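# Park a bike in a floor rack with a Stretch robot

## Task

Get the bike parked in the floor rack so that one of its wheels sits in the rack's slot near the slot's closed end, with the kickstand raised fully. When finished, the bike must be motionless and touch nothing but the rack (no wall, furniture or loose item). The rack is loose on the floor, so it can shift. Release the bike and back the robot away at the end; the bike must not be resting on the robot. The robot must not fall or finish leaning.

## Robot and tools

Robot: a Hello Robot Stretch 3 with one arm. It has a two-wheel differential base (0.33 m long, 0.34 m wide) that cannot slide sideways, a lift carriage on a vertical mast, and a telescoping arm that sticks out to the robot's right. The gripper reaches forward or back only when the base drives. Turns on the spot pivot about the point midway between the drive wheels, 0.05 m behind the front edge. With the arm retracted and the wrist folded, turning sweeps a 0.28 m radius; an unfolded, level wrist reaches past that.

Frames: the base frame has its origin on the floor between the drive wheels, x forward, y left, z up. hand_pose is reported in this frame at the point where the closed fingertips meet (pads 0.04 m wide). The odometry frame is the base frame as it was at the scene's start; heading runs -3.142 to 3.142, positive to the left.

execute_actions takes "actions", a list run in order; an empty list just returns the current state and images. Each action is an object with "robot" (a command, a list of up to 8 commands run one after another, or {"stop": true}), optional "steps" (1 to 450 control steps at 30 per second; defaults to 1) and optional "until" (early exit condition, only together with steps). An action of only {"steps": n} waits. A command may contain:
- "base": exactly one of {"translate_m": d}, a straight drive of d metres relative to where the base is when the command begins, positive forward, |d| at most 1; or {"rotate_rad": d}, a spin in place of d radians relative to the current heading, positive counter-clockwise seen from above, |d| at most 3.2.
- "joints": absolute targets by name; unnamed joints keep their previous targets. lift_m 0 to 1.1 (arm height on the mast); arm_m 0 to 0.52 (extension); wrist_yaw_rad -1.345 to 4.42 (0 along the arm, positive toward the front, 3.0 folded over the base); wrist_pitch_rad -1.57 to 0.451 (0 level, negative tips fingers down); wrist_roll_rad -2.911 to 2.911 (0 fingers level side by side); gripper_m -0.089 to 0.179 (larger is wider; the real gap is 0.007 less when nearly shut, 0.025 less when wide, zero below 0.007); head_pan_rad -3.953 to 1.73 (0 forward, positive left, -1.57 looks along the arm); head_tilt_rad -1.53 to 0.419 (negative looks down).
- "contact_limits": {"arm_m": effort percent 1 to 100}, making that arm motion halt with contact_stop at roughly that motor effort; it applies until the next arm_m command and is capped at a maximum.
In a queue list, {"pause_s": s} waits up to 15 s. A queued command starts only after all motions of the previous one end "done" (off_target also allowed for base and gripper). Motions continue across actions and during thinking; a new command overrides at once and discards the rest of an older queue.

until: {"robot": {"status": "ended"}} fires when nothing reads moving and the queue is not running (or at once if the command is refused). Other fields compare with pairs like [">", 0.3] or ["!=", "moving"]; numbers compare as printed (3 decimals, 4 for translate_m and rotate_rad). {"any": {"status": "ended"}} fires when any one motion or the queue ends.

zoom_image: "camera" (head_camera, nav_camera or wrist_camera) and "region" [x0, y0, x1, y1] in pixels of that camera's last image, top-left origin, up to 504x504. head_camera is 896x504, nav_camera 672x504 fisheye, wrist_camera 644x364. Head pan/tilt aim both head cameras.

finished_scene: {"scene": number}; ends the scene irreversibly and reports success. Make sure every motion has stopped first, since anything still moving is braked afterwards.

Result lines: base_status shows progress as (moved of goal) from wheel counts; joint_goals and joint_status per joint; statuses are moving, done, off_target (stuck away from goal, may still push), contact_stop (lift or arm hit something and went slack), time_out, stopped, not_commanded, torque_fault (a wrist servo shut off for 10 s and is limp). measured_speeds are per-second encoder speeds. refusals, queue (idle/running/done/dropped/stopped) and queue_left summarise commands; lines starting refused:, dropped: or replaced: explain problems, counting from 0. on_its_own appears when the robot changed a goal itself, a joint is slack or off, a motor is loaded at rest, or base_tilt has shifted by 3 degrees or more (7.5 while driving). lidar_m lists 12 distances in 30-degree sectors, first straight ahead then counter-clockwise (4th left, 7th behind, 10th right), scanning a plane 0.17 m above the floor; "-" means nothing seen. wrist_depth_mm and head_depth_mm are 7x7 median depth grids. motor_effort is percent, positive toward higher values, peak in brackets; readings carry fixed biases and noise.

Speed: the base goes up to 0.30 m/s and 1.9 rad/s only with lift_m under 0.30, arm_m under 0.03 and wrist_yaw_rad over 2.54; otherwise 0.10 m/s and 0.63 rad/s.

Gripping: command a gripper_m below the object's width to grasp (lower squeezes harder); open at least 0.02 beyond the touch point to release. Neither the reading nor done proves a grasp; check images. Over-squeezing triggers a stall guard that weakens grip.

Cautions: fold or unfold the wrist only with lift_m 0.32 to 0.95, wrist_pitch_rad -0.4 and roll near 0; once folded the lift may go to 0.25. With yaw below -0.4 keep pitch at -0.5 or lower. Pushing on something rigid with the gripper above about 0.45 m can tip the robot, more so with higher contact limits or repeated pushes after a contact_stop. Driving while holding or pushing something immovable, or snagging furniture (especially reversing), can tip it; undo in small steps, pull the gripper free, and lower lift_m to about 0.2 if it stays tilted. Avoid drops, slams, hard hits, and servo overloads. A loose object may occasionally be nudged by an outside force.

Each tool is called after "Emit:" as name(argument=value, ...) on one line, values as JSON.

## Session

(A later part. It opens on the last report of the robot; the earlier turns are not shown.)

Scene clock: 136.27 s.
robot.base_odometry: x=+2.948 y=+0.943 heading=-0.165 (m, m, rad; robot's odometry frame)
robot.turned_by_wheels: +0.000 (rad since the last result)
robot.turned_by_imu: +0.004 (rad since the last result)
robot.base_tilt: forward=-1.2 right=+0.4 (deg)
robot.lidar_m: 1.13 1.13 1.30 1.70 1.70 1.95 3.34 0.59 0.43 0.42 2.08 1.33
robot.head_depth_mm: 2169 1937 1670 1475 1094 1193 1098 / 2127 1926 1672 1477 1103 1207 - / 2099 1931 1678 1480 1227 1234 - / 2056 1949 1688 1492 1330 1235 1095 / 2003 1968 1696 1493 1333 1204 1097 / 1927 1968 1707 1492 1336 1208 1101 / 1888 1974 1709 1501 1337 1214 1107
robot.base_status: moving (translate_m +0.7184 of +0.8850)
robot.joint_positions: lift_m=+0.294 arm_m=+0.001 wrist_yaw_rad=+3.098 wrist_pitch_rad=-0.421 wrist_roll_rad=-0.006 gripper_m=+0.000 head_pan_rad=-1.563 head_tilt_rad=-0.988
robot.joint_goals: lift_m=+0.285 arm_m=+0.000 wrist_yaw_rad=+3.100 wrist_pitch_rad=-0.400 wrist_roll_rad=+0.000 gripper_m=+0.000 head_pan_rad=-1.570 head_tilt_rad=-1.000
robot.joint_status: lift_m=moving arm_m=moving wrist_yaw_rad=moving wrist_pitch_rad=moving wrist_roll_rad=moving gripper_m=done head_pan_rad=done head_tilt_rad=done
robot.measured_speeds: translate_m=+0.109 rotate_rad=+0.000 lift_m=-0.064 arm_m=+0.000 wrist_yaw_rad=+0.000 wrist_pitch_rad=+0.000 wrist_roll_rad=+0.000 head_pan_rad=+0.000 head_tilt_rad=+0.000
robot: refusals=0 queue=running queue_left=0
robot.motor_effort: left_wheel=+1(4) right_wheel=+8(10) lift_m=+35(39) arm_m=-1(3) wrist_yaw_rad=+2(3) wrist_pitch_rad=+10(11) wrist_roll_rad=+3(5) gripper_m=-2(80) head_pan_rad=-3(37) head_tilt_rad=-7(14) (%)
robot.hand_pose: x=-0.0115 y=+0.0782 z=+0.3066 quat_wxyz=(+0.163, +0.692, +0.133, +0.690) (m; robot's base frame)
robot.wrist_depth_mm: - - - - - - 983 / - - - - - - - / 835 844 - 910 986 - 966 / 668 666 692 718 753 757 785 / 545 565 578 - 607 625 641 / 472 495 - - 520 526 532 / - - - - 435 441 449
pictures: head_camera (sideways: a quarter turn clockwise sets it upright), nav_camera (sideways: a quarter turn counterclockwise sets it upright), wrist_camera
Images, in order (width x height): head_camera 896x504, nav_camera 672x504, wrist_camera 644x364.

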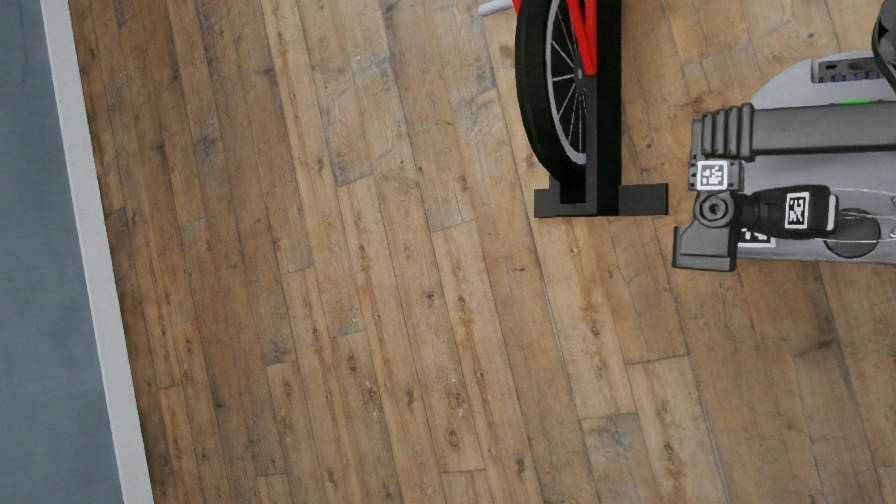

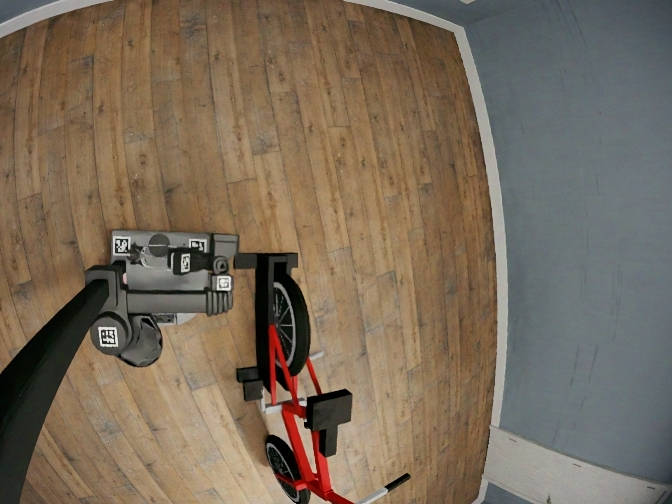

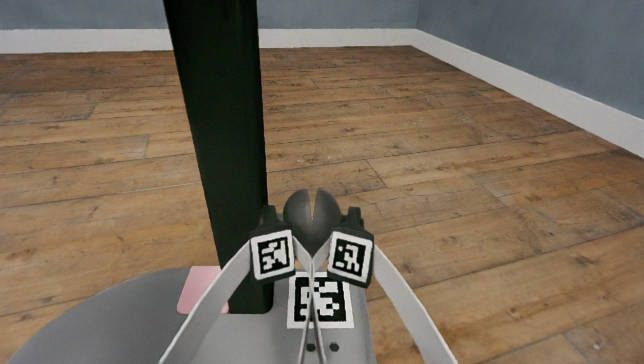

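Emit:
execute_actions(actions=[{"steps": 100, "until": {"robot": {"status": "ended"}}}])

Scene clock: 138.27 s.
robot.base_odometry: x=+3.113 y=+0.916 heading=-0.165 (m, m, rad; robot's odometry frame)
robot.turned_by_wheels: +0.000 (rad since the last result)
robot.turned_by_imu: +0.001 (rad since the last result)
robot.base_tilt: forward=-0.5 right=+0.5 (deg)
robot.lidar_m: 0.98 0.98 1.12 1.74 1.74 2.00 3.43 0.59 0.49 2.03 2.02 1.14
robot.head_depth_mm: 2129 1925 1667 1472 1132 1189 1101 / 2119 1921 1671 1479 1246 1213 - / 2051 1942 1678 1479 1330 1233 - / 2004 1955 1687 1493 1330 1234 1093 / 1948 1951 1696 1493 1335 1201 1101 / 1888 1961 1695 1503 1333 1209 1100 / 1840 1970 1716 1506 1339 1208 1105
robot.base_status: done (translate_m +0.8850 of +0.8850)
robot.joint_positions: lift_m=+0.285 arm_m=+0.001 wrist_yaw_rad=+3.099 wrist_pitch_rad=-0.421 wrist_roll_rad=-0.006 gripper_m=+0.000 head_pan_rad=-1.564 head_tilt_rad=-0.988
robot.joint_goals: lift_m=+0.285 arm_m=+0.000 wrist_yaw_rad=+3.100 wrist_pitch_rad=-0.400 wrist_roll_rad=+0.000 gripper_m=+0.000 head_pan_rad=-1.570 head_tilt_rad=-1.000
robot.joint_status: lift_m=done arm_m=done wrist_yaw_rad=done wrist_pitch_rad=done wrist_roll_rad=done gripper_m=done head_pan_rad=done head_tilt_rad=done
robot.measured_speeds: translate_m=+0.000 rotate_rad=+0.000 lift_m=+0.000 arm_m=+0.000 wrist_yaw_rad=+0.000 wrist_pitch_rad=+0.000 wrist_roll_rad=+0.000 head_pan_rad=+0.000 head_tilt_rad=+0.000
robot: refusals=0 queue=done queue_left=0
robot.motor_effort: left_wheel=-3(8) right_wheel=+4(11) lift_m=+35(34) arm_m=-2(2) wrist_yaw_rad=+1(2) wrist_pitch_rad=+10(10) wrist_roll_rad=+3(3) gripper_m=-1(2) head_pan_rad=-3(2) head_tilt_rad=-5(6) (%)
robot.hand_pose: x=-0.0116 y=+0.0782 z=+0.2972 quat_wxyz=(+0.162, +0.692, +0.133, +0.690) (m; robot's base frame)
robot.wrist_depth_mm: - - - - - - 825 / - - - - - - 860 / 795 821 - 911 959 986 861 / 644 653 657 708 740 759 765 / 537 548 565 - 596 611 616 / 455 - - - 492 502 515 / - - - - 430 431 448
pictures: head_camera (sideways: a quarter turn clockwise sets it upright), nav_camera (sideways: a quarter turn counterclockwise sets it upright), wrist_camera
Images, in order (width x height): head_camera 896x504, nav_camera 672x504, wrist_camera 644x364.

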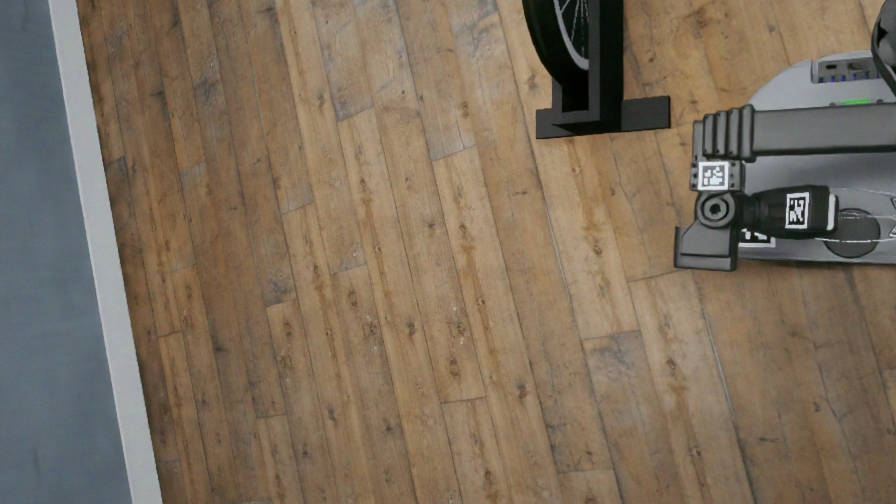

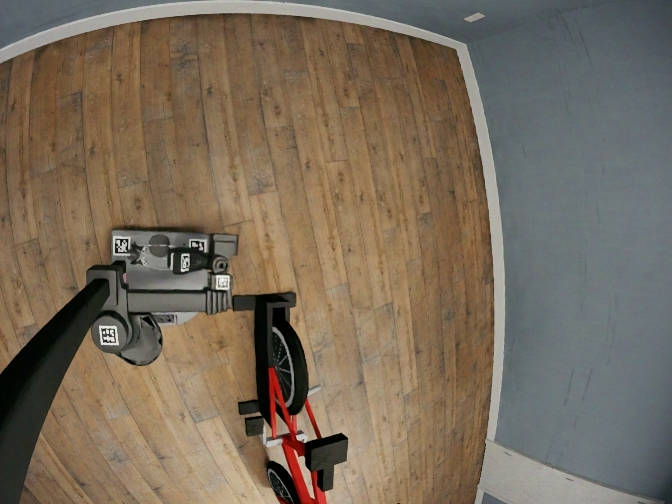

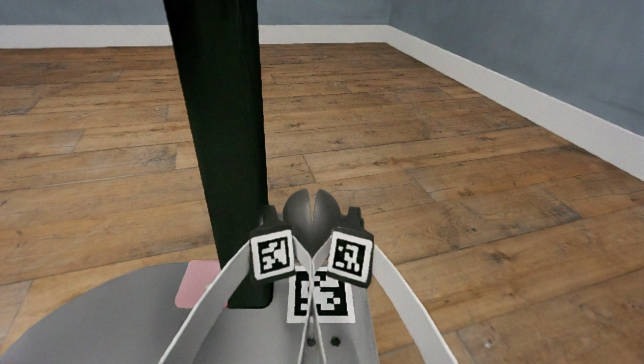

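Emit:
zoom_image(camera="head_camera", region=[500, 0, 700, 160])

Region (500, 0, 700, 160) of head_camera's 896x504 image, scaled by 2.520, with more detail than that image has; it fills the top 403 rows of this view, and the rest is white.

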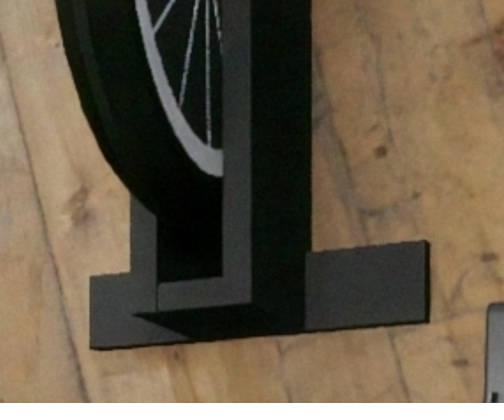

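Emit:
execute_actions(actions=[{"robot": [{"base": {"rotate_rad": -1.6}}], "steps": 150, "until": {"robot": {"status": "ended"}}}])

Scene clock: 141.03 s.
robot.base_odometry: x=+3.113 y=+0.916 heading=-1.765 (m, m, rad; robot's odometry frame)
robot.turned_by_wheels: -1.600 (rad since the last result)
robot.turned_by_imu: -1.585 (rad since the last result)
robot.base_tilt: forward=-0.5 right=+0.4 (deg)
robot.lidar_m: 2.03 2.03 1.16 0.98 0.98 1.11 1.74 1.74 1.97 3.28 0.60 0.49
robot.head_depth_mm: 2288 1926 1671 1468 1313 1191 1100 / 2273 1930 1672 1473 1324 1211 - / 2297 1955 1671 1482 1326 1232 - / 2322 1943 1691 1483 1328 1234 1098 / 2329 1958 1695 1494 1337 1207 1099 / 2343 1922 1637 1421 1316 1192 1098 / 2350 1242 1257 1215 1114 1146 1102
robot.base_status: done (rotate_rad -1.5998 of -1.6000)
robot.joint_positions: lift_m=+0.285 arm_m=+0.001 wrist_yaw_rad=+3.099 wrist_pitch_rad=-0.421 wrist_roll_rad=-0.006 gripper_m=+0.000 head_pan_rad=-1.564 head_tilt_rad=-0.988
robot.joint_goals: lift_m=+0.285 arm_m=+0.000 wrist_yaw_rad=+3.100 wrist_pitch_rad=-0.400 wrist_roll_rad=+0.000 gripper_m=+0.000 head_pan_rad=-1.570 head_tilt_rad=-1.000
robot.joint_status: lift_m=done arm_m=done wrist_yaw_rad=done wrist_pitch_rad=done wrist_roll_rad=done gripper_m=done head_pan_rad=done head_tilt_rad=done
robot.measured_speeds: translate_m=+0.000 rotate_rad=+0.000 lift_m=+0.000 arm_m=+0.000 wrist_yaw_rad=+0.000 wrist_pitch_rad=+0.000 wrist_roll_rad=+0.000 head_pan_rad=+0.000 head_tilt_rad=+0.000
robot: refusals=0 queue=done queue_left=0
robot.motor_effort: left_wheel=+2(6) right_wheel=-3(8) lift_m=+35(35) arm_m=-2(1) wrist_yaw_rad=+1(1) wrist_pitch_rad=+10(10) wrist_roll_rad=+3(3) gripper_m=-1(2) head_pan_rad=-2(3) head_tilt_rad=-5(7) (%)
robot.hand_pose: x=-0.0116 y=+0.0783 z=+0.2972 quat_wxyz=(+0.162, +0.692, +0.133, +0.690) (m; robot's base frame)
robot.wrist_depth_mm: 758 808 - - - - - / 821 878 - - - - - / 811 849 - 928 918 993 - / 645 664 663 707 705 731 755 / 530 551 559 - 598 611 616 / 458 - - - 496 499 522 / - - - - 424 437 440
pictures: head_camera (sideways: a quarter turn clockwise sets it upright), nav_camera (sideways: a quarter turn counterclockwise sets it upright), wrist_camera
Images, in order (width x height): head_camera 896x504, nav_camera 672x504, wrist_camera 644x364.

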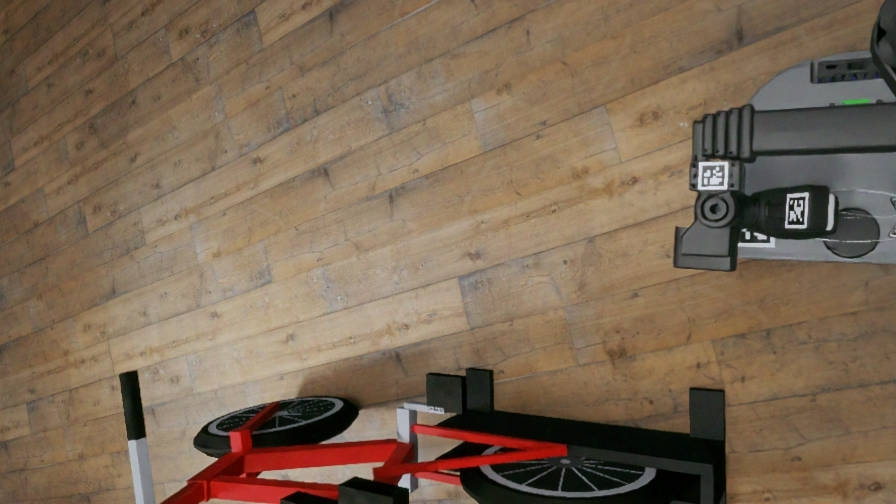

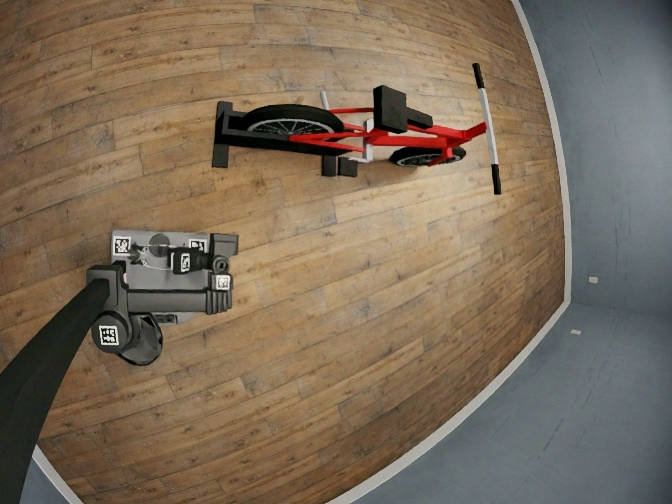

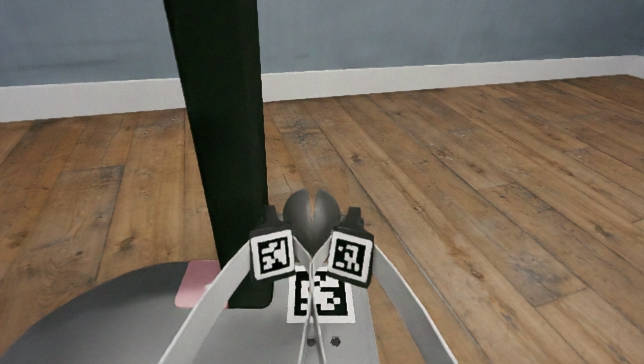

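Emit:
execute_actions(actions=[{"robot": [{"base": {"translate_m": 0.656}}], "steps": 200, "until": {"robot": {"status": "ended"}}}])

Scene clock: 145.07 s.
robot.base_odometry: x=+2.986 y=+0.272 heading=-1.765 (m, m, rad; robot's odometry frame)
robot.turned_by_wheels: +0.000 (rad since the last result)
robot.turned_by_imu: +0.005 (rad since the last result)
robot.base_tilt: forward=-0.4 right=+0.5 (deg)
robot.lidar_m: 1.41 1.40 1.38 1.17 1.17 1.32 2.22 2.37 0.31 0.58 2.97 1.66
robot.head_depth_mm: 2284 1883 1663 1421 1317 1190 1102 / 2265 1306 1034 1130 1011 1060 - / 2289 1895 1643 1459 1326 1235 - / 2316 1906 1678 1485 1331 1237 1097 / 2331 1955 1698 1487 1332 1206 1097 / 2344 1969 1695 1492 1334 1207 1097 / 2366 1980 1713 1501 1342 1212 1102
robot.base_status: done (translate_m +0.6560 of +0.6560)
robot.joint_positions: lift_m=+0.285 arm_m=+0.001 wrist_yaw_rad=+3.099 wrist_pitch_rad=-0.421 wrist_roll_rad=-0.006 gripper_m=+0.000 head_pan_rad=-1.564 head_tilt_rad=-0.988
robot.joint_goals: lift_m=+0.285 arm_m=+0.000 wrist_yaw_rad=+3.100 wrist_pitch_rad=-0.400 wrist_roll_rad=+0.000 gripper_m=+0.000 head_pan_rad=-1.570 head_tilt_rad=-1.000
robot.joint_status: lift_m=done arm_m=done wrist_yaw_rad=done wrist_pitch_rad=done wrist_roll_rad=done gripper_m=done head_pan_rad=done head_tilt_rad=done
robot.measured_speeds: translate_m=+0.000 rotate_rad=+0.000 lift_m=+0.000 arm_m=+0.000 wrist_yaw_rad=+0.000 wrist_pitch_rad=+0.000 wrist_roll_rad=+0.000 head_pan_rad=+0.000 head_tilt_rad=+0.000
robot: refusals=0 queue=done queue_left=0
robot.motor_effort: left_wheel=+2(7) right_wheel=-2(5) lift_m=+35(35) arm_m=-1(2) wrist_yaw_rad=+1(1) wrist_pitch_rad=+10(11) wrist_roll_rad=+3(3) gripper_m=-1(1) head_pan_rad=-1(3) head_tilt_rad=-5(6) (%)
robot.hand_pose: x=-0.0116 y=+0.0783 z=+0.2972 quat_wxyz=(+0.162, +0.692, +0.133, +0.690) (m; robot's base frame)
robot.wrist_depth_mm: 893 979 - - - - - / 976 - - - - - - / 819 857 - 898 960 968 - / 656 667 669 720 721 735 779 / 550 540 551 - 592 610 607 / 466 - - - 494 505 519 / - - - - 431 436 443
pictures: head_camera (sideways: a quarter turn clockwise sets it upright), nav_camera (sideways: a quarter turn counterclockwise sets it upright), wrist_camera
Images, in order (width x height): head_camera 896x504, nav_camera 672x504, wrist_camera 644x364.

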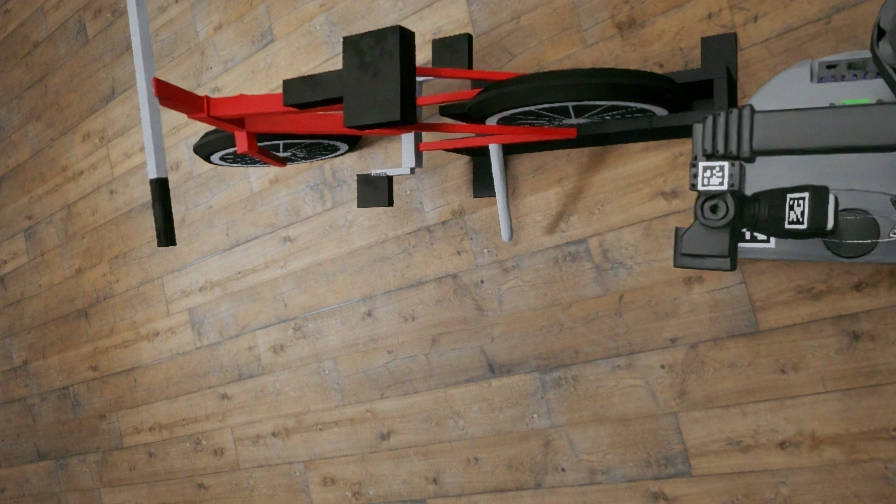

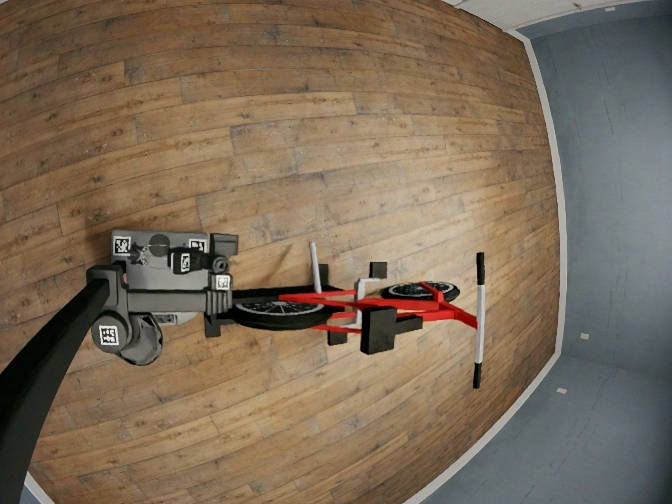

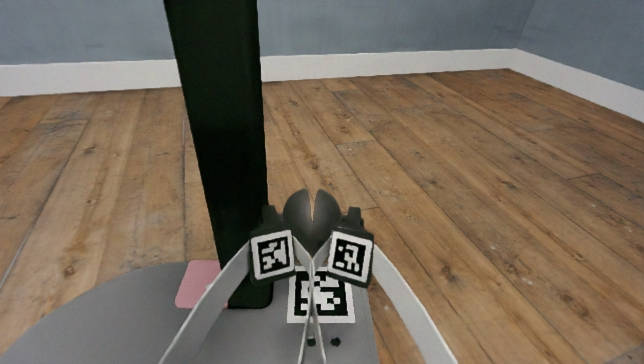

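Emit:
execute_actions(actions=[{"robot": {"joints": {"arm_m": 0.478, "lift_m": 0.275, "wrist_yaw_rad": 3.14}}, "steps": 200, "until": {"robot": {"arm_m": [">", 0.27]}}}, {"robot": {"joints": {"wrist_pitch_rad": -1.57}}, "steps": 200, "until": {"robot": {"status": "ended"}}}])

Scene clock: 150.27 s.
robot.base_odometry: x=+2.986 y=+0.272 heading=-1.765 (m, m, rad; robot's odometry frame)
robot.turned_by_wheels: +0.000 (rad since the last result)
robot.turned_by_imu: -0.001 (rad since the last result)
robot.base_tilt: forward=-0.4 right=+0.4 (deg)
robot.lidar_m: 1.41 1.40 1.38 1.17 1.17 1.33 2.23 2.37 0.31 0.58 2.97 1.66
robot.head_depth_mm: 2282 1879 1666 1422 1318 1187 1104 / 2291 1305 1034 1114 994 1032 - / 2288 1909 1650 1435 1323 1218 - / 2311 1908 1686 1468 1332 1217 1096 / 2327 1944 1692 1488 1335 1207 1098 / 2336 1969 1699 1489 1338 1208 1099 / 2355 1978 1711 1496 1342 1212 1105
robot.base_status: done (translate_m +0.6560 of +0.6560)
robot.joint_positions: lift_m=+0.275 arm_m=+0.478 wrist_yaw_rad=+3.138 wrist_pitch_rad=-1.564 wrist_roll_rad=-0.006 gripper_m=+0.000 head_pan_rad=-1.564 head_tilt_rad=-0.988
robot.joint_goals: lift_m=+0.275 arm_m=+0.478 wrist_yaw_rad=+3.140 wrist_pitch_rad=-1.570 wrist_roll_rad=+0.000 gripper_m=+0.000 head_pan_rad=-1.570 head_tilt_rad=-1.000
robot.joint_status: lift_m=done arm_m=done wrist_yaw_rad=done wrist_pitch_rad=done wrist_roll_rad=done gripper_m=done head_pan_rad=done head_tilt_rad=done
robot.measured_speeds: translate_m=+0.000 rotate_rad=+0.000 lift_m=+0.000 arm_m=+0.000 wrist_yaw_rad=+0.000 wrist_pitch_rad=+0.000 wrist_roll_rad=+0.000 head_pan_rad=+0.000 head_tilt_rad=+0.000
robot: refusals=0 queue=done queue_left=0
robot.motor_effort: left_wheel=+1(1) right_wheel=-2(3) lift_m=+34(39) arm_m=+2(1) wrist_yaw_rad=+2(4) wrist_pitch_rad=-3(14) wrist_roll_rad=+3(3) gripper_m=-1(1) head_pan_rad=-3(2) head_tilt_rad=-5(7) (%)
robot.hand_pose: x=-0.0212 y=-0.6451 z=+0.1574 quat_wxyz=(+0.498, +0.501, +0.499, +0.502) (m; robot's base frame)
robot.wrist_depth_mm: 165 232 293 295 296 297 301 / 125 143 300 307 306 308 313 / 161 205 177 211 317 319 324 / 167 238 310 325 328 334 337 / 169 236 310 - 341 348 350 / 173 344 350 353 358 357 367 / 354 358 362 367 368 377 380
pictures: head_camera (sideways: a quarter turn clockwise sets it upright), nav_camera (sideways: a quarter turn counterclockwise sets it upright), wrist_camera
Images, in order (width x height): head_camera 896x504, nav_camera 672x504, wrist_camera 644x364.

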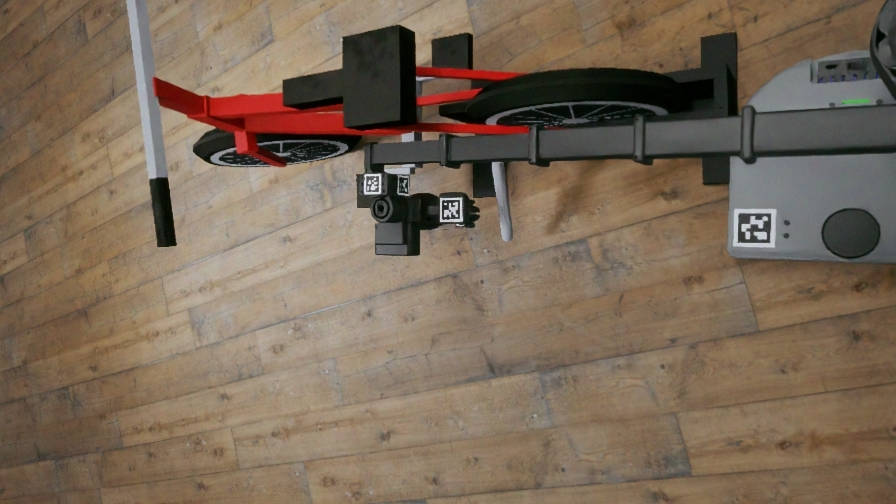

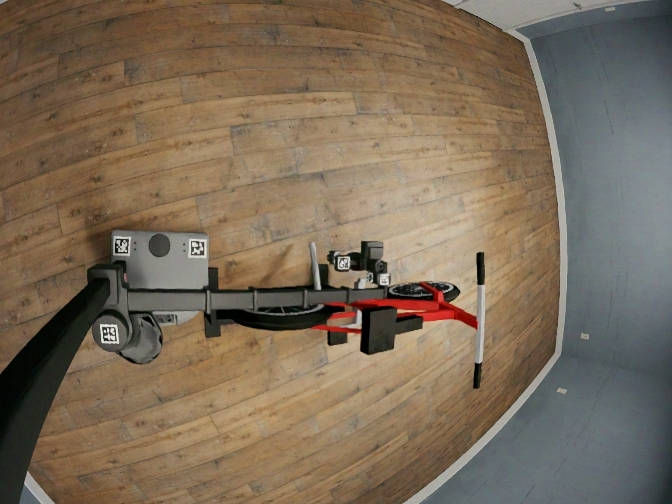

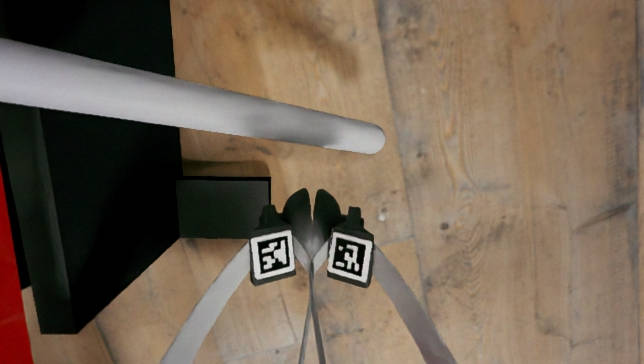

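Emit:
execute_actions(actions=[{"robot": [{"joints": {"lift_m": 0.18}}, {"joints": {"arm_m": 0.25}}], "steps": 250, "until": {"robot": {"status": "ended"}}}])

Scene clock: 154.73 s.
robot.base_odometry: x=+2.986 y=+0.272 heading=-1.765 (m, m, rad; robot's odometry frame)
robot.turned_by_wheels: +0.000 (rad since the last result)
robot.turned_by_imu: -0.001 (rad since the last result)
robot.base_tilt: forward=-0.5 right=+0.5 (deg)
robot.lidar_m: 1.40 1.40 1.38 1.17 1.17 1.33 2.22 0.29 0.29 0.93 2.96 1.66
robot.head_depth_mm: 2292 1880 1663 1397 1315 1187 1101 / 2292 1809 1042 1045 1011 1027 - / 2308 1897 1659 1458 1331 1220 - / 2316 1942 1682 1487 1317 1218 1100 / 2334 1964 1690 1488 1335 1201 1098 / 2331 1976 1704 1495 1339 1213 1102 / 2371 1980 1713 1501 1341 1212 1102
robot.base_status: done (translate_m +0.6560 of +0.6560)
robot.joint_positions: lift_m=+0.180 arm_m=+0.250 wrist_yaw_rad=+3.143 wrist_pitch_rad=-1.571 wrist_roll_rad=-0.008 gripper_m=+0.000 head_pan_rad=-1.564 head_tilt_rad=-0.988
robot.joint_goals: lift_m=+0.180 arm_m=+0.250 wrist_yaw_rad=+3.140 wrist_pitch_rad=-1.570 wrist_roll_rad=+0.000 gripper_m=+0.000 head_pan_rad=-1.570 head_tilt_rad=-1.000
robot.joint_status: lift_m=done arm_m=done wrist_yaw_rad=done wrist_pitch_rad=done wrist_roll_rad=done gripper_m=done head_pan_rad=done head_tilt_rad=done
robot.measured_speeds: translate_m=+0.000 rotate_rad=+0.000 lift_m=+0.000 arm_m=+0.000 wrist_yaw_rad=+0.000 wrist_pitch_rad=+0.000 wrist_roll_rad=+0.000 head_pan_rad=+0.000 head_tilt_rad=+0.000
robot: refusals=0 queue=done queue_left=0
robot.motor_effort: left_wheel=+2(3) right_wheel=-4(7) lift_m=+36(35) arm_m=-2(6) wrist_yaw_rad=-2(6) wrist_pitch_rad=+0(10) wrist_roll_rad=+5(7) gripper_m=-1(3) head_pan_rad=-2(1) head_tilt_rad=-5(5) (%)
robot.hand_pose: x=-0.0211 y=-0.4193 z=+0.0625 quat_wxyz=(+0.498, +0.497, +0.502, +0.502) (m; robot's base frame)
robot.wrist_depth_mm: 176 203 204 206 208 211 211 / 178 207 211 214 215 216 217 / 180 214 218 220 224 224 226 / 182 224 226 229 233 234 236 / 182 231 235 - 242 244 244 / 183 240 245 249 250 255 256 / 184 249 255 259 258 264 267
pictures: head_camera (sideways: a quarter turn clockwise sets it upright), nav_camera (sideways: a quarter turn counterclockwise sets it upright), wrist_camera
Images, in order (width x height): head_camera 896x504, nav_camera 672x504, wrist_camera 644x364.

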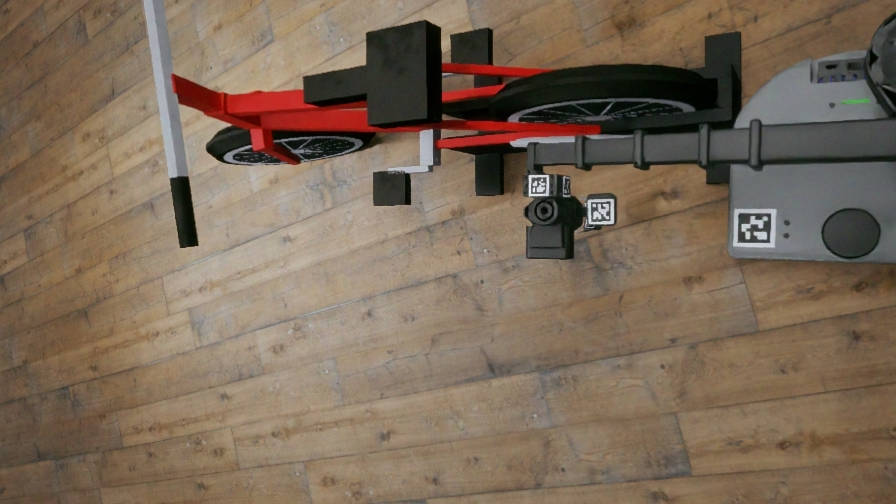

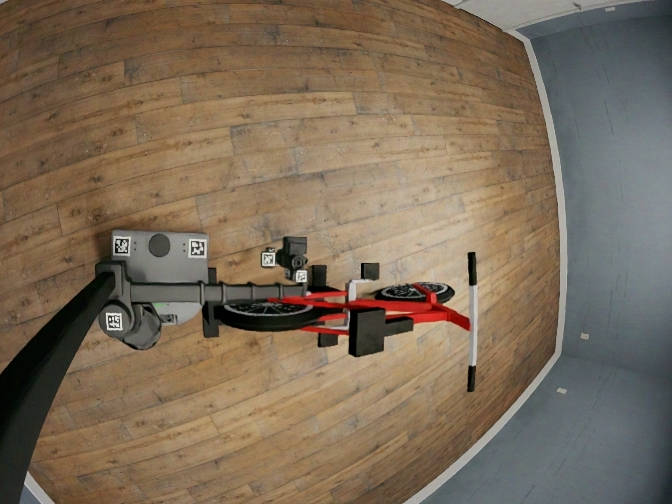

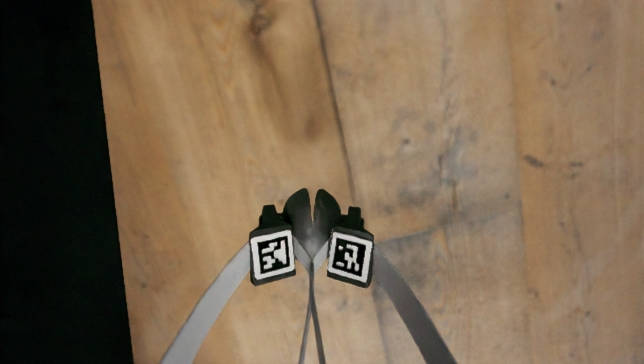

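Emit:
execute_actions(actions=[{"robot": {"base": {"translate_m": 0.4}, "joints": {"lift_m": 0.285, "arm_m": 0.02, "head_pan_rad": -2.2, "head_tilt_rad": -0.9}}, "steps": 250, "until": {"robot": {"status": "ended"}}}])

Scene clock: 159.27 s.
robot.base_odometry: x=+2.909 y=-0.121 heading=-1.765 (m, m, rad; robot's odometry frame)
robot.turned_by_wheels: +0.000 (rad since the last result)
robot.turned_by_imu: +0.002 (rad since the last result)
robot.base_tilt: forward=-0.5 right=+0.4 (deg)
robot.lidar_m: 1.02 1.02 1.16 1.28 1.28 1.46 2.45 0.63 1.09 3.49 2.18 1.21
robot.head_depth_mm: 2545 2192 1816 1555 1177 1217 1127 / 2671 2183 1700 1197 1324 1218 - / 2785 2146 1253 1414 1376 1234 - / 2796 2050 1476 1545 1379 1245 - / 2798 2221 1721 1577 1382 1243 1072 / 2828 2224 1855 1587 1386 1235 1107 / 2821 2243 1864 1596 1392 1236 1111
robot.base_status: done (translate_m +0.4000 of +0.4000)
robot.joint_positions: lift_m=+0.285 arm_m=+0.020 wrist_yaw_rad=+3.142 wrist_pitch_rad=-1.570 wrist_roll_rad=-0.008 gripper_m=+0.000 head_pan_rad=-2.193 head_tilt_rad=-0.902
robot.joint_goals: lift_m=+0.285 arm_m=+0.020 wrist_yaw_rad=+3.140 wrist_pitch_rad=-1.570 wrist_roll_rad=+0.000 gripper_m=+0.000 head_pan_rad=-2.200 head_tilt_rad=-0.900
robot.joint_status: lift_m=done arm_m=done wrist_yaw_rad=done wrist_pitch_rad=done wrist_roll_rad=done gripper_m=done head_pan_rad=done head_tilt_rad=done
robot.measured_speeds: translate_m=+0.000 rotate_rad=+0.000 lift_m=+0.000 arm_m=+0.000 wrist_yaw_rad=+0.000 wrist_pitch_rad=+0.000 wrist_roll_rad=+0.000 head_pan_rad=+0.000 head_tilt_rad=+0.000
robot: refusals=0 queue=done queue_left=0
robot.motor_effort: left_wheel=+1(8) right_wheel=-1(7) lift_m=+41(42) arm_m=-2(2) wrist_yaw_rad=-2(2) wrist_pitch_rad=+0(0) wrist_roll_rad=+4(4) gripper_m=-2(2) head_pan_rad=-3(29) head_tilt_rad=+1(10) (%)
robot.hand_pose: x=-0.0211 y=-0.1891 z=+0.1673 quat_wxyz=(+0.498, +0.498, +0.502, +0.502) (m; robot's base frame)
robot.wrist_depth_mm: - - - - - 307 309 / - - - - - 319 322 / - - - - 330 334 335 / 330 336 332 - 343 344 347 / 338 346 347 - 351 362 362 / 357 360 363 364 372 376 376 / 364 367 377 383 390 392 392
pictures: head_camera (sideways: a quarter turn clockwise sets it upright), nav_camera (sideways: a quarter turn counterclockwise sets it upright), wrist_camera
Images, in order (width x height): head_camera 896x504, nav_camera 672x504, wrist_camera 644x364.

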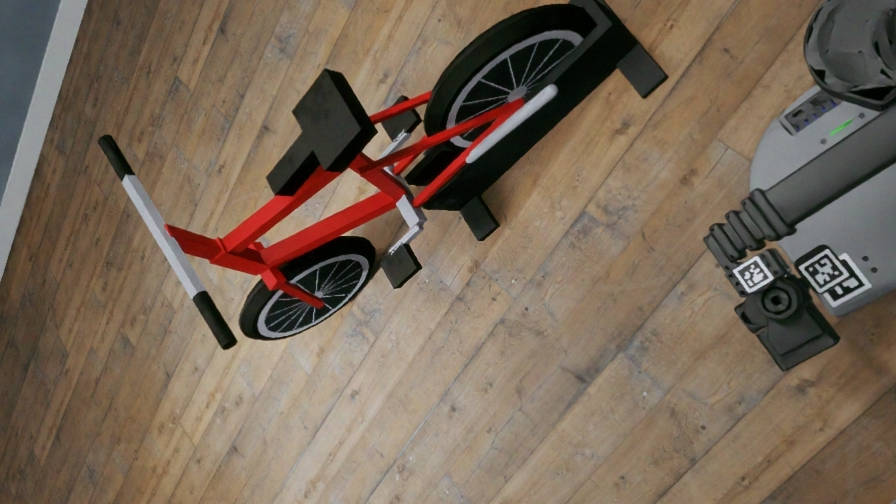

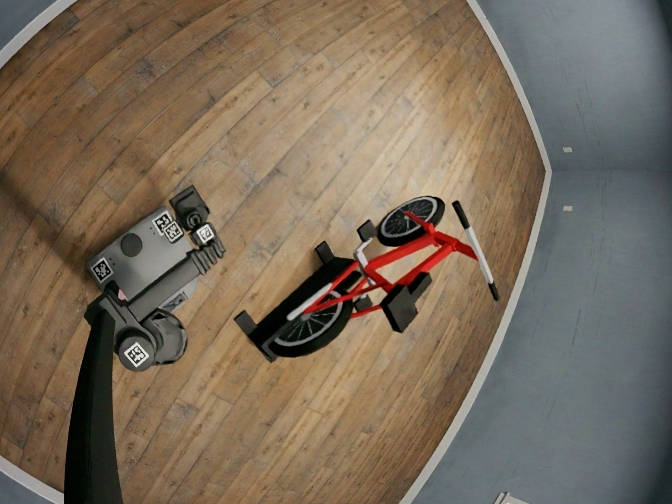

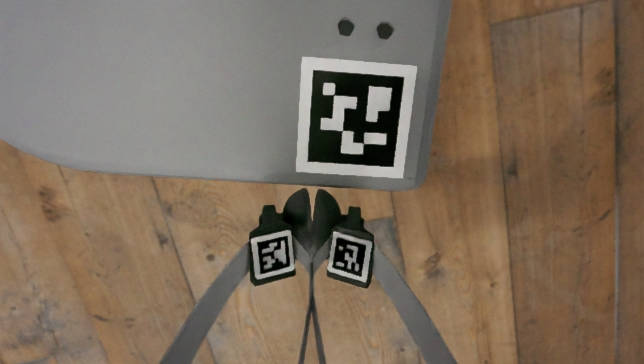

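Emit:
zoom_image(camera="head_camera", region=[400, 0, 680, 250])

Region (400, 0, 680, 250) of head_camera's 896x504 image, scaled by 1.800, with more detail than that image has; it fills the top 450 rows of this view, and the rest is white.

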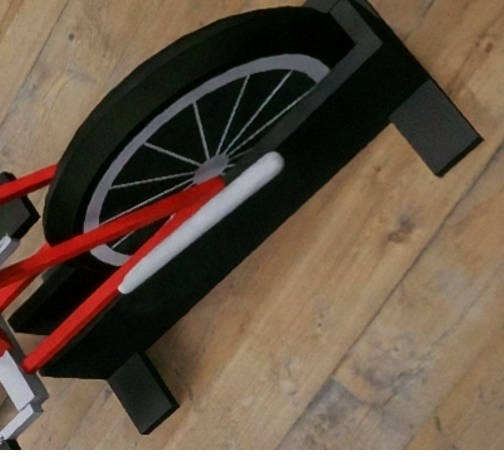

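Emit:
execute_actions(actions=[])

Emit:
zoom_image(camera="head_camera", region=[400, 0, 680, 250])

Scene clock: 159.40 s.
robot.base_odometry: x=+2.909 y=-0.121 heading=-1.765 (m, m, rad; robot's odometry frame)
robot.turned_by_wheels: +0.000 (rad since the last result)
robot.turned_by_imu: +0.000 (rad since the last result)
robot.base_tilt: forward=-0.4 right=+0.4 (deg)
robot.lidar_m: 1.02 1.02 1.17 1.29 1.28 1.46 2.45 0.63 1.09 3.50 2.18 1.21
robot.head_depth_mm: 2555 2192 1827 1559 1183 1214 1130 / 2659 2187 1704 1203 1325 1221 - / 2757 2164 1252 1417 1374 1234 - / 2749 2045 1475 1546 1386 1246 - / 2794 2234 1729 1583 1385 1245 1074 / 2827 2238 1854 1592 1390 1237 1107 / 2817 2242 1868 1589 1392 1235 1112
robot.base_status: done (translate_m +0.4000 of +0.4000)
robot.joint_positions: lift_m=+0.285 arm_m=+0.020 wrist_yaw_rad=+3.142 wrist_pitch_rad=-1.570 wrist_roll_rad=-0.008 gripper_m=+0.000 head_pan_rad=-2.193 head_tilt_rad=-0.902
robot.joint_goals: lift_m=+0.285 arm_m=+0.020 wrist_yaw_rad=+3.140 wrist_pitch_rad=-1.570 wrist_roll_rad=+0.000 gripper_m=+0.000 head_pan_rad=-2.200 head_tilt_rad=-0.900
robot.joint_status: lift_m=done arm_m=done wrist_yaw_rad=done wrist_pitch_rad=done wrist_roll_rad=done gripper_m=done head_pan_rad=done head_tilt_rad=done
robot.measured_speeds: translate_m=+0.000 rotate_rad=+0.000 lift_m=+0.000 arm_m=+0.000 wrist_yaw_rad=+0.000 wrist_pitch_rad=+0.000 wrist_roll_rad=+0.000 head_pan_rad=+0.000 head_tilt_rad=+0.000
robot: refusals=0 queue=done queue_left=0
robot.motor_effort: left_wheel=+1(1) right_wheel=-2(2) lift_m=+42(42) arm_m=-2(2) wrist_yaw_rad=-2(2) wrist_pitch_rad=+0(0) wrist_roll_rad=+4(4) gripper_m=-1(2) head_pan_rad=-3(3) head_tilt_rad=+2(0) (%)
robot.hand_pose: x=-0.0211 y=-0.1891 z=+0.1673 quat_wxyz=(+0.498, +0.498, +0.502, +0.502) (m; robot's base frame)
robot.wrist_depth_mm: - - - - - 308 313 / - - - - - 321 321 / - - - - 327 334 336 / 326 340 335 - 342 345 345 / 335 347 346 - 353 362 362 / 356 359 369 362 371 372 373 / 371 363 384 377 381 391 398
pictures: head_camera (sideways: a quarter turn clockwise sets it upright), nav_camera (sideways: a quarter turn counterclockwise sets it upright), wrist_camera
Images, in order (width x height): head_camera 896x504, nav_camera 672x504, wrist_camera 644x364.

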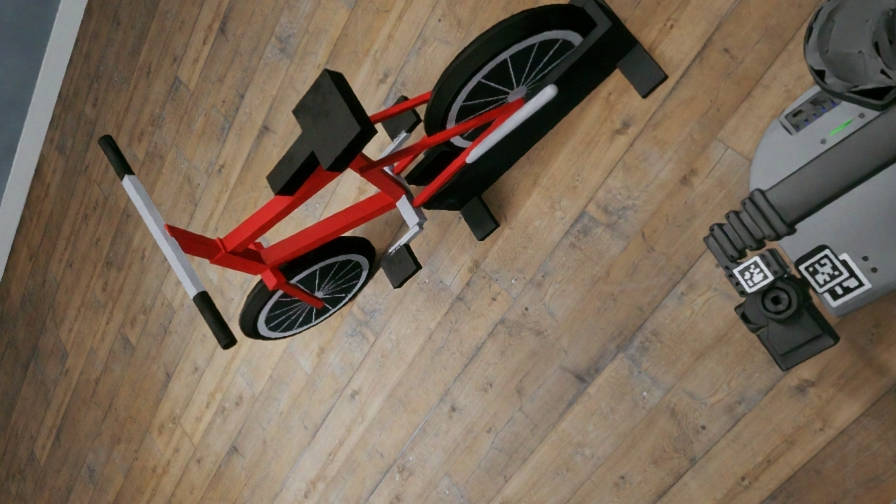

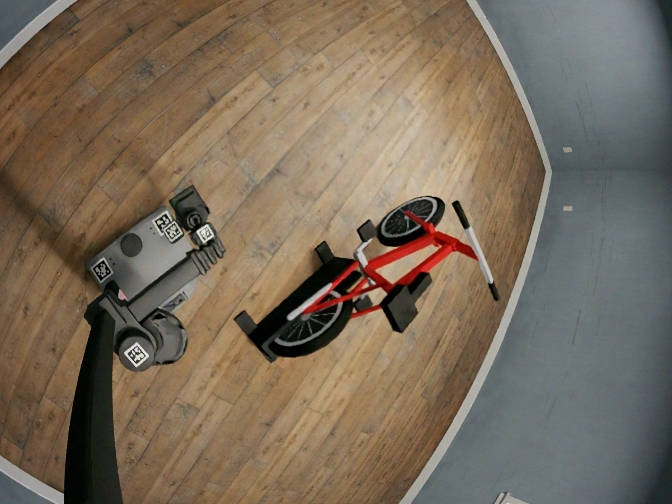

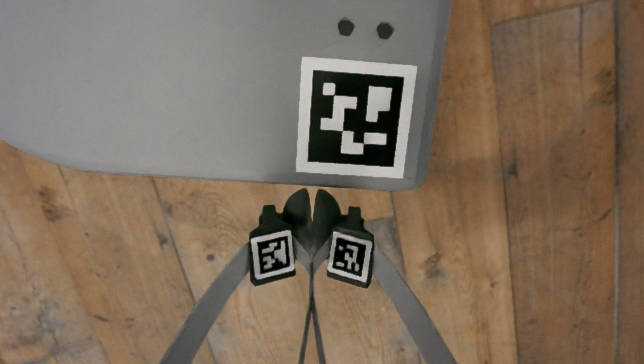

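Region (400, 0, 680, 250) of head_camera's 896x504 image, scaled by 1.800, with more detail than that image has; it fills the top 450 rows of this view, and the rest is white.

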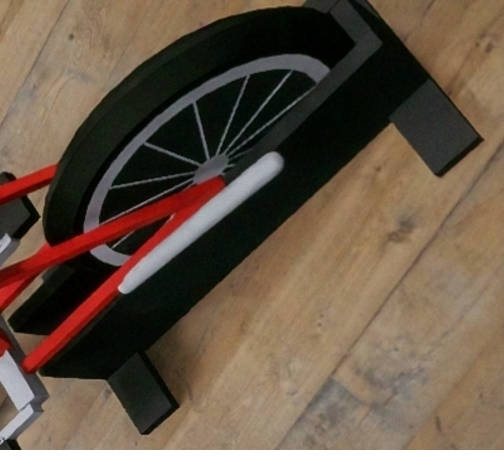

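The bike is standing still with its rear wheel at the closed end and the kickstand folded, and the robot is clear.

Emit:
finished_scene(scene=2)

The scene is finished: the task was done.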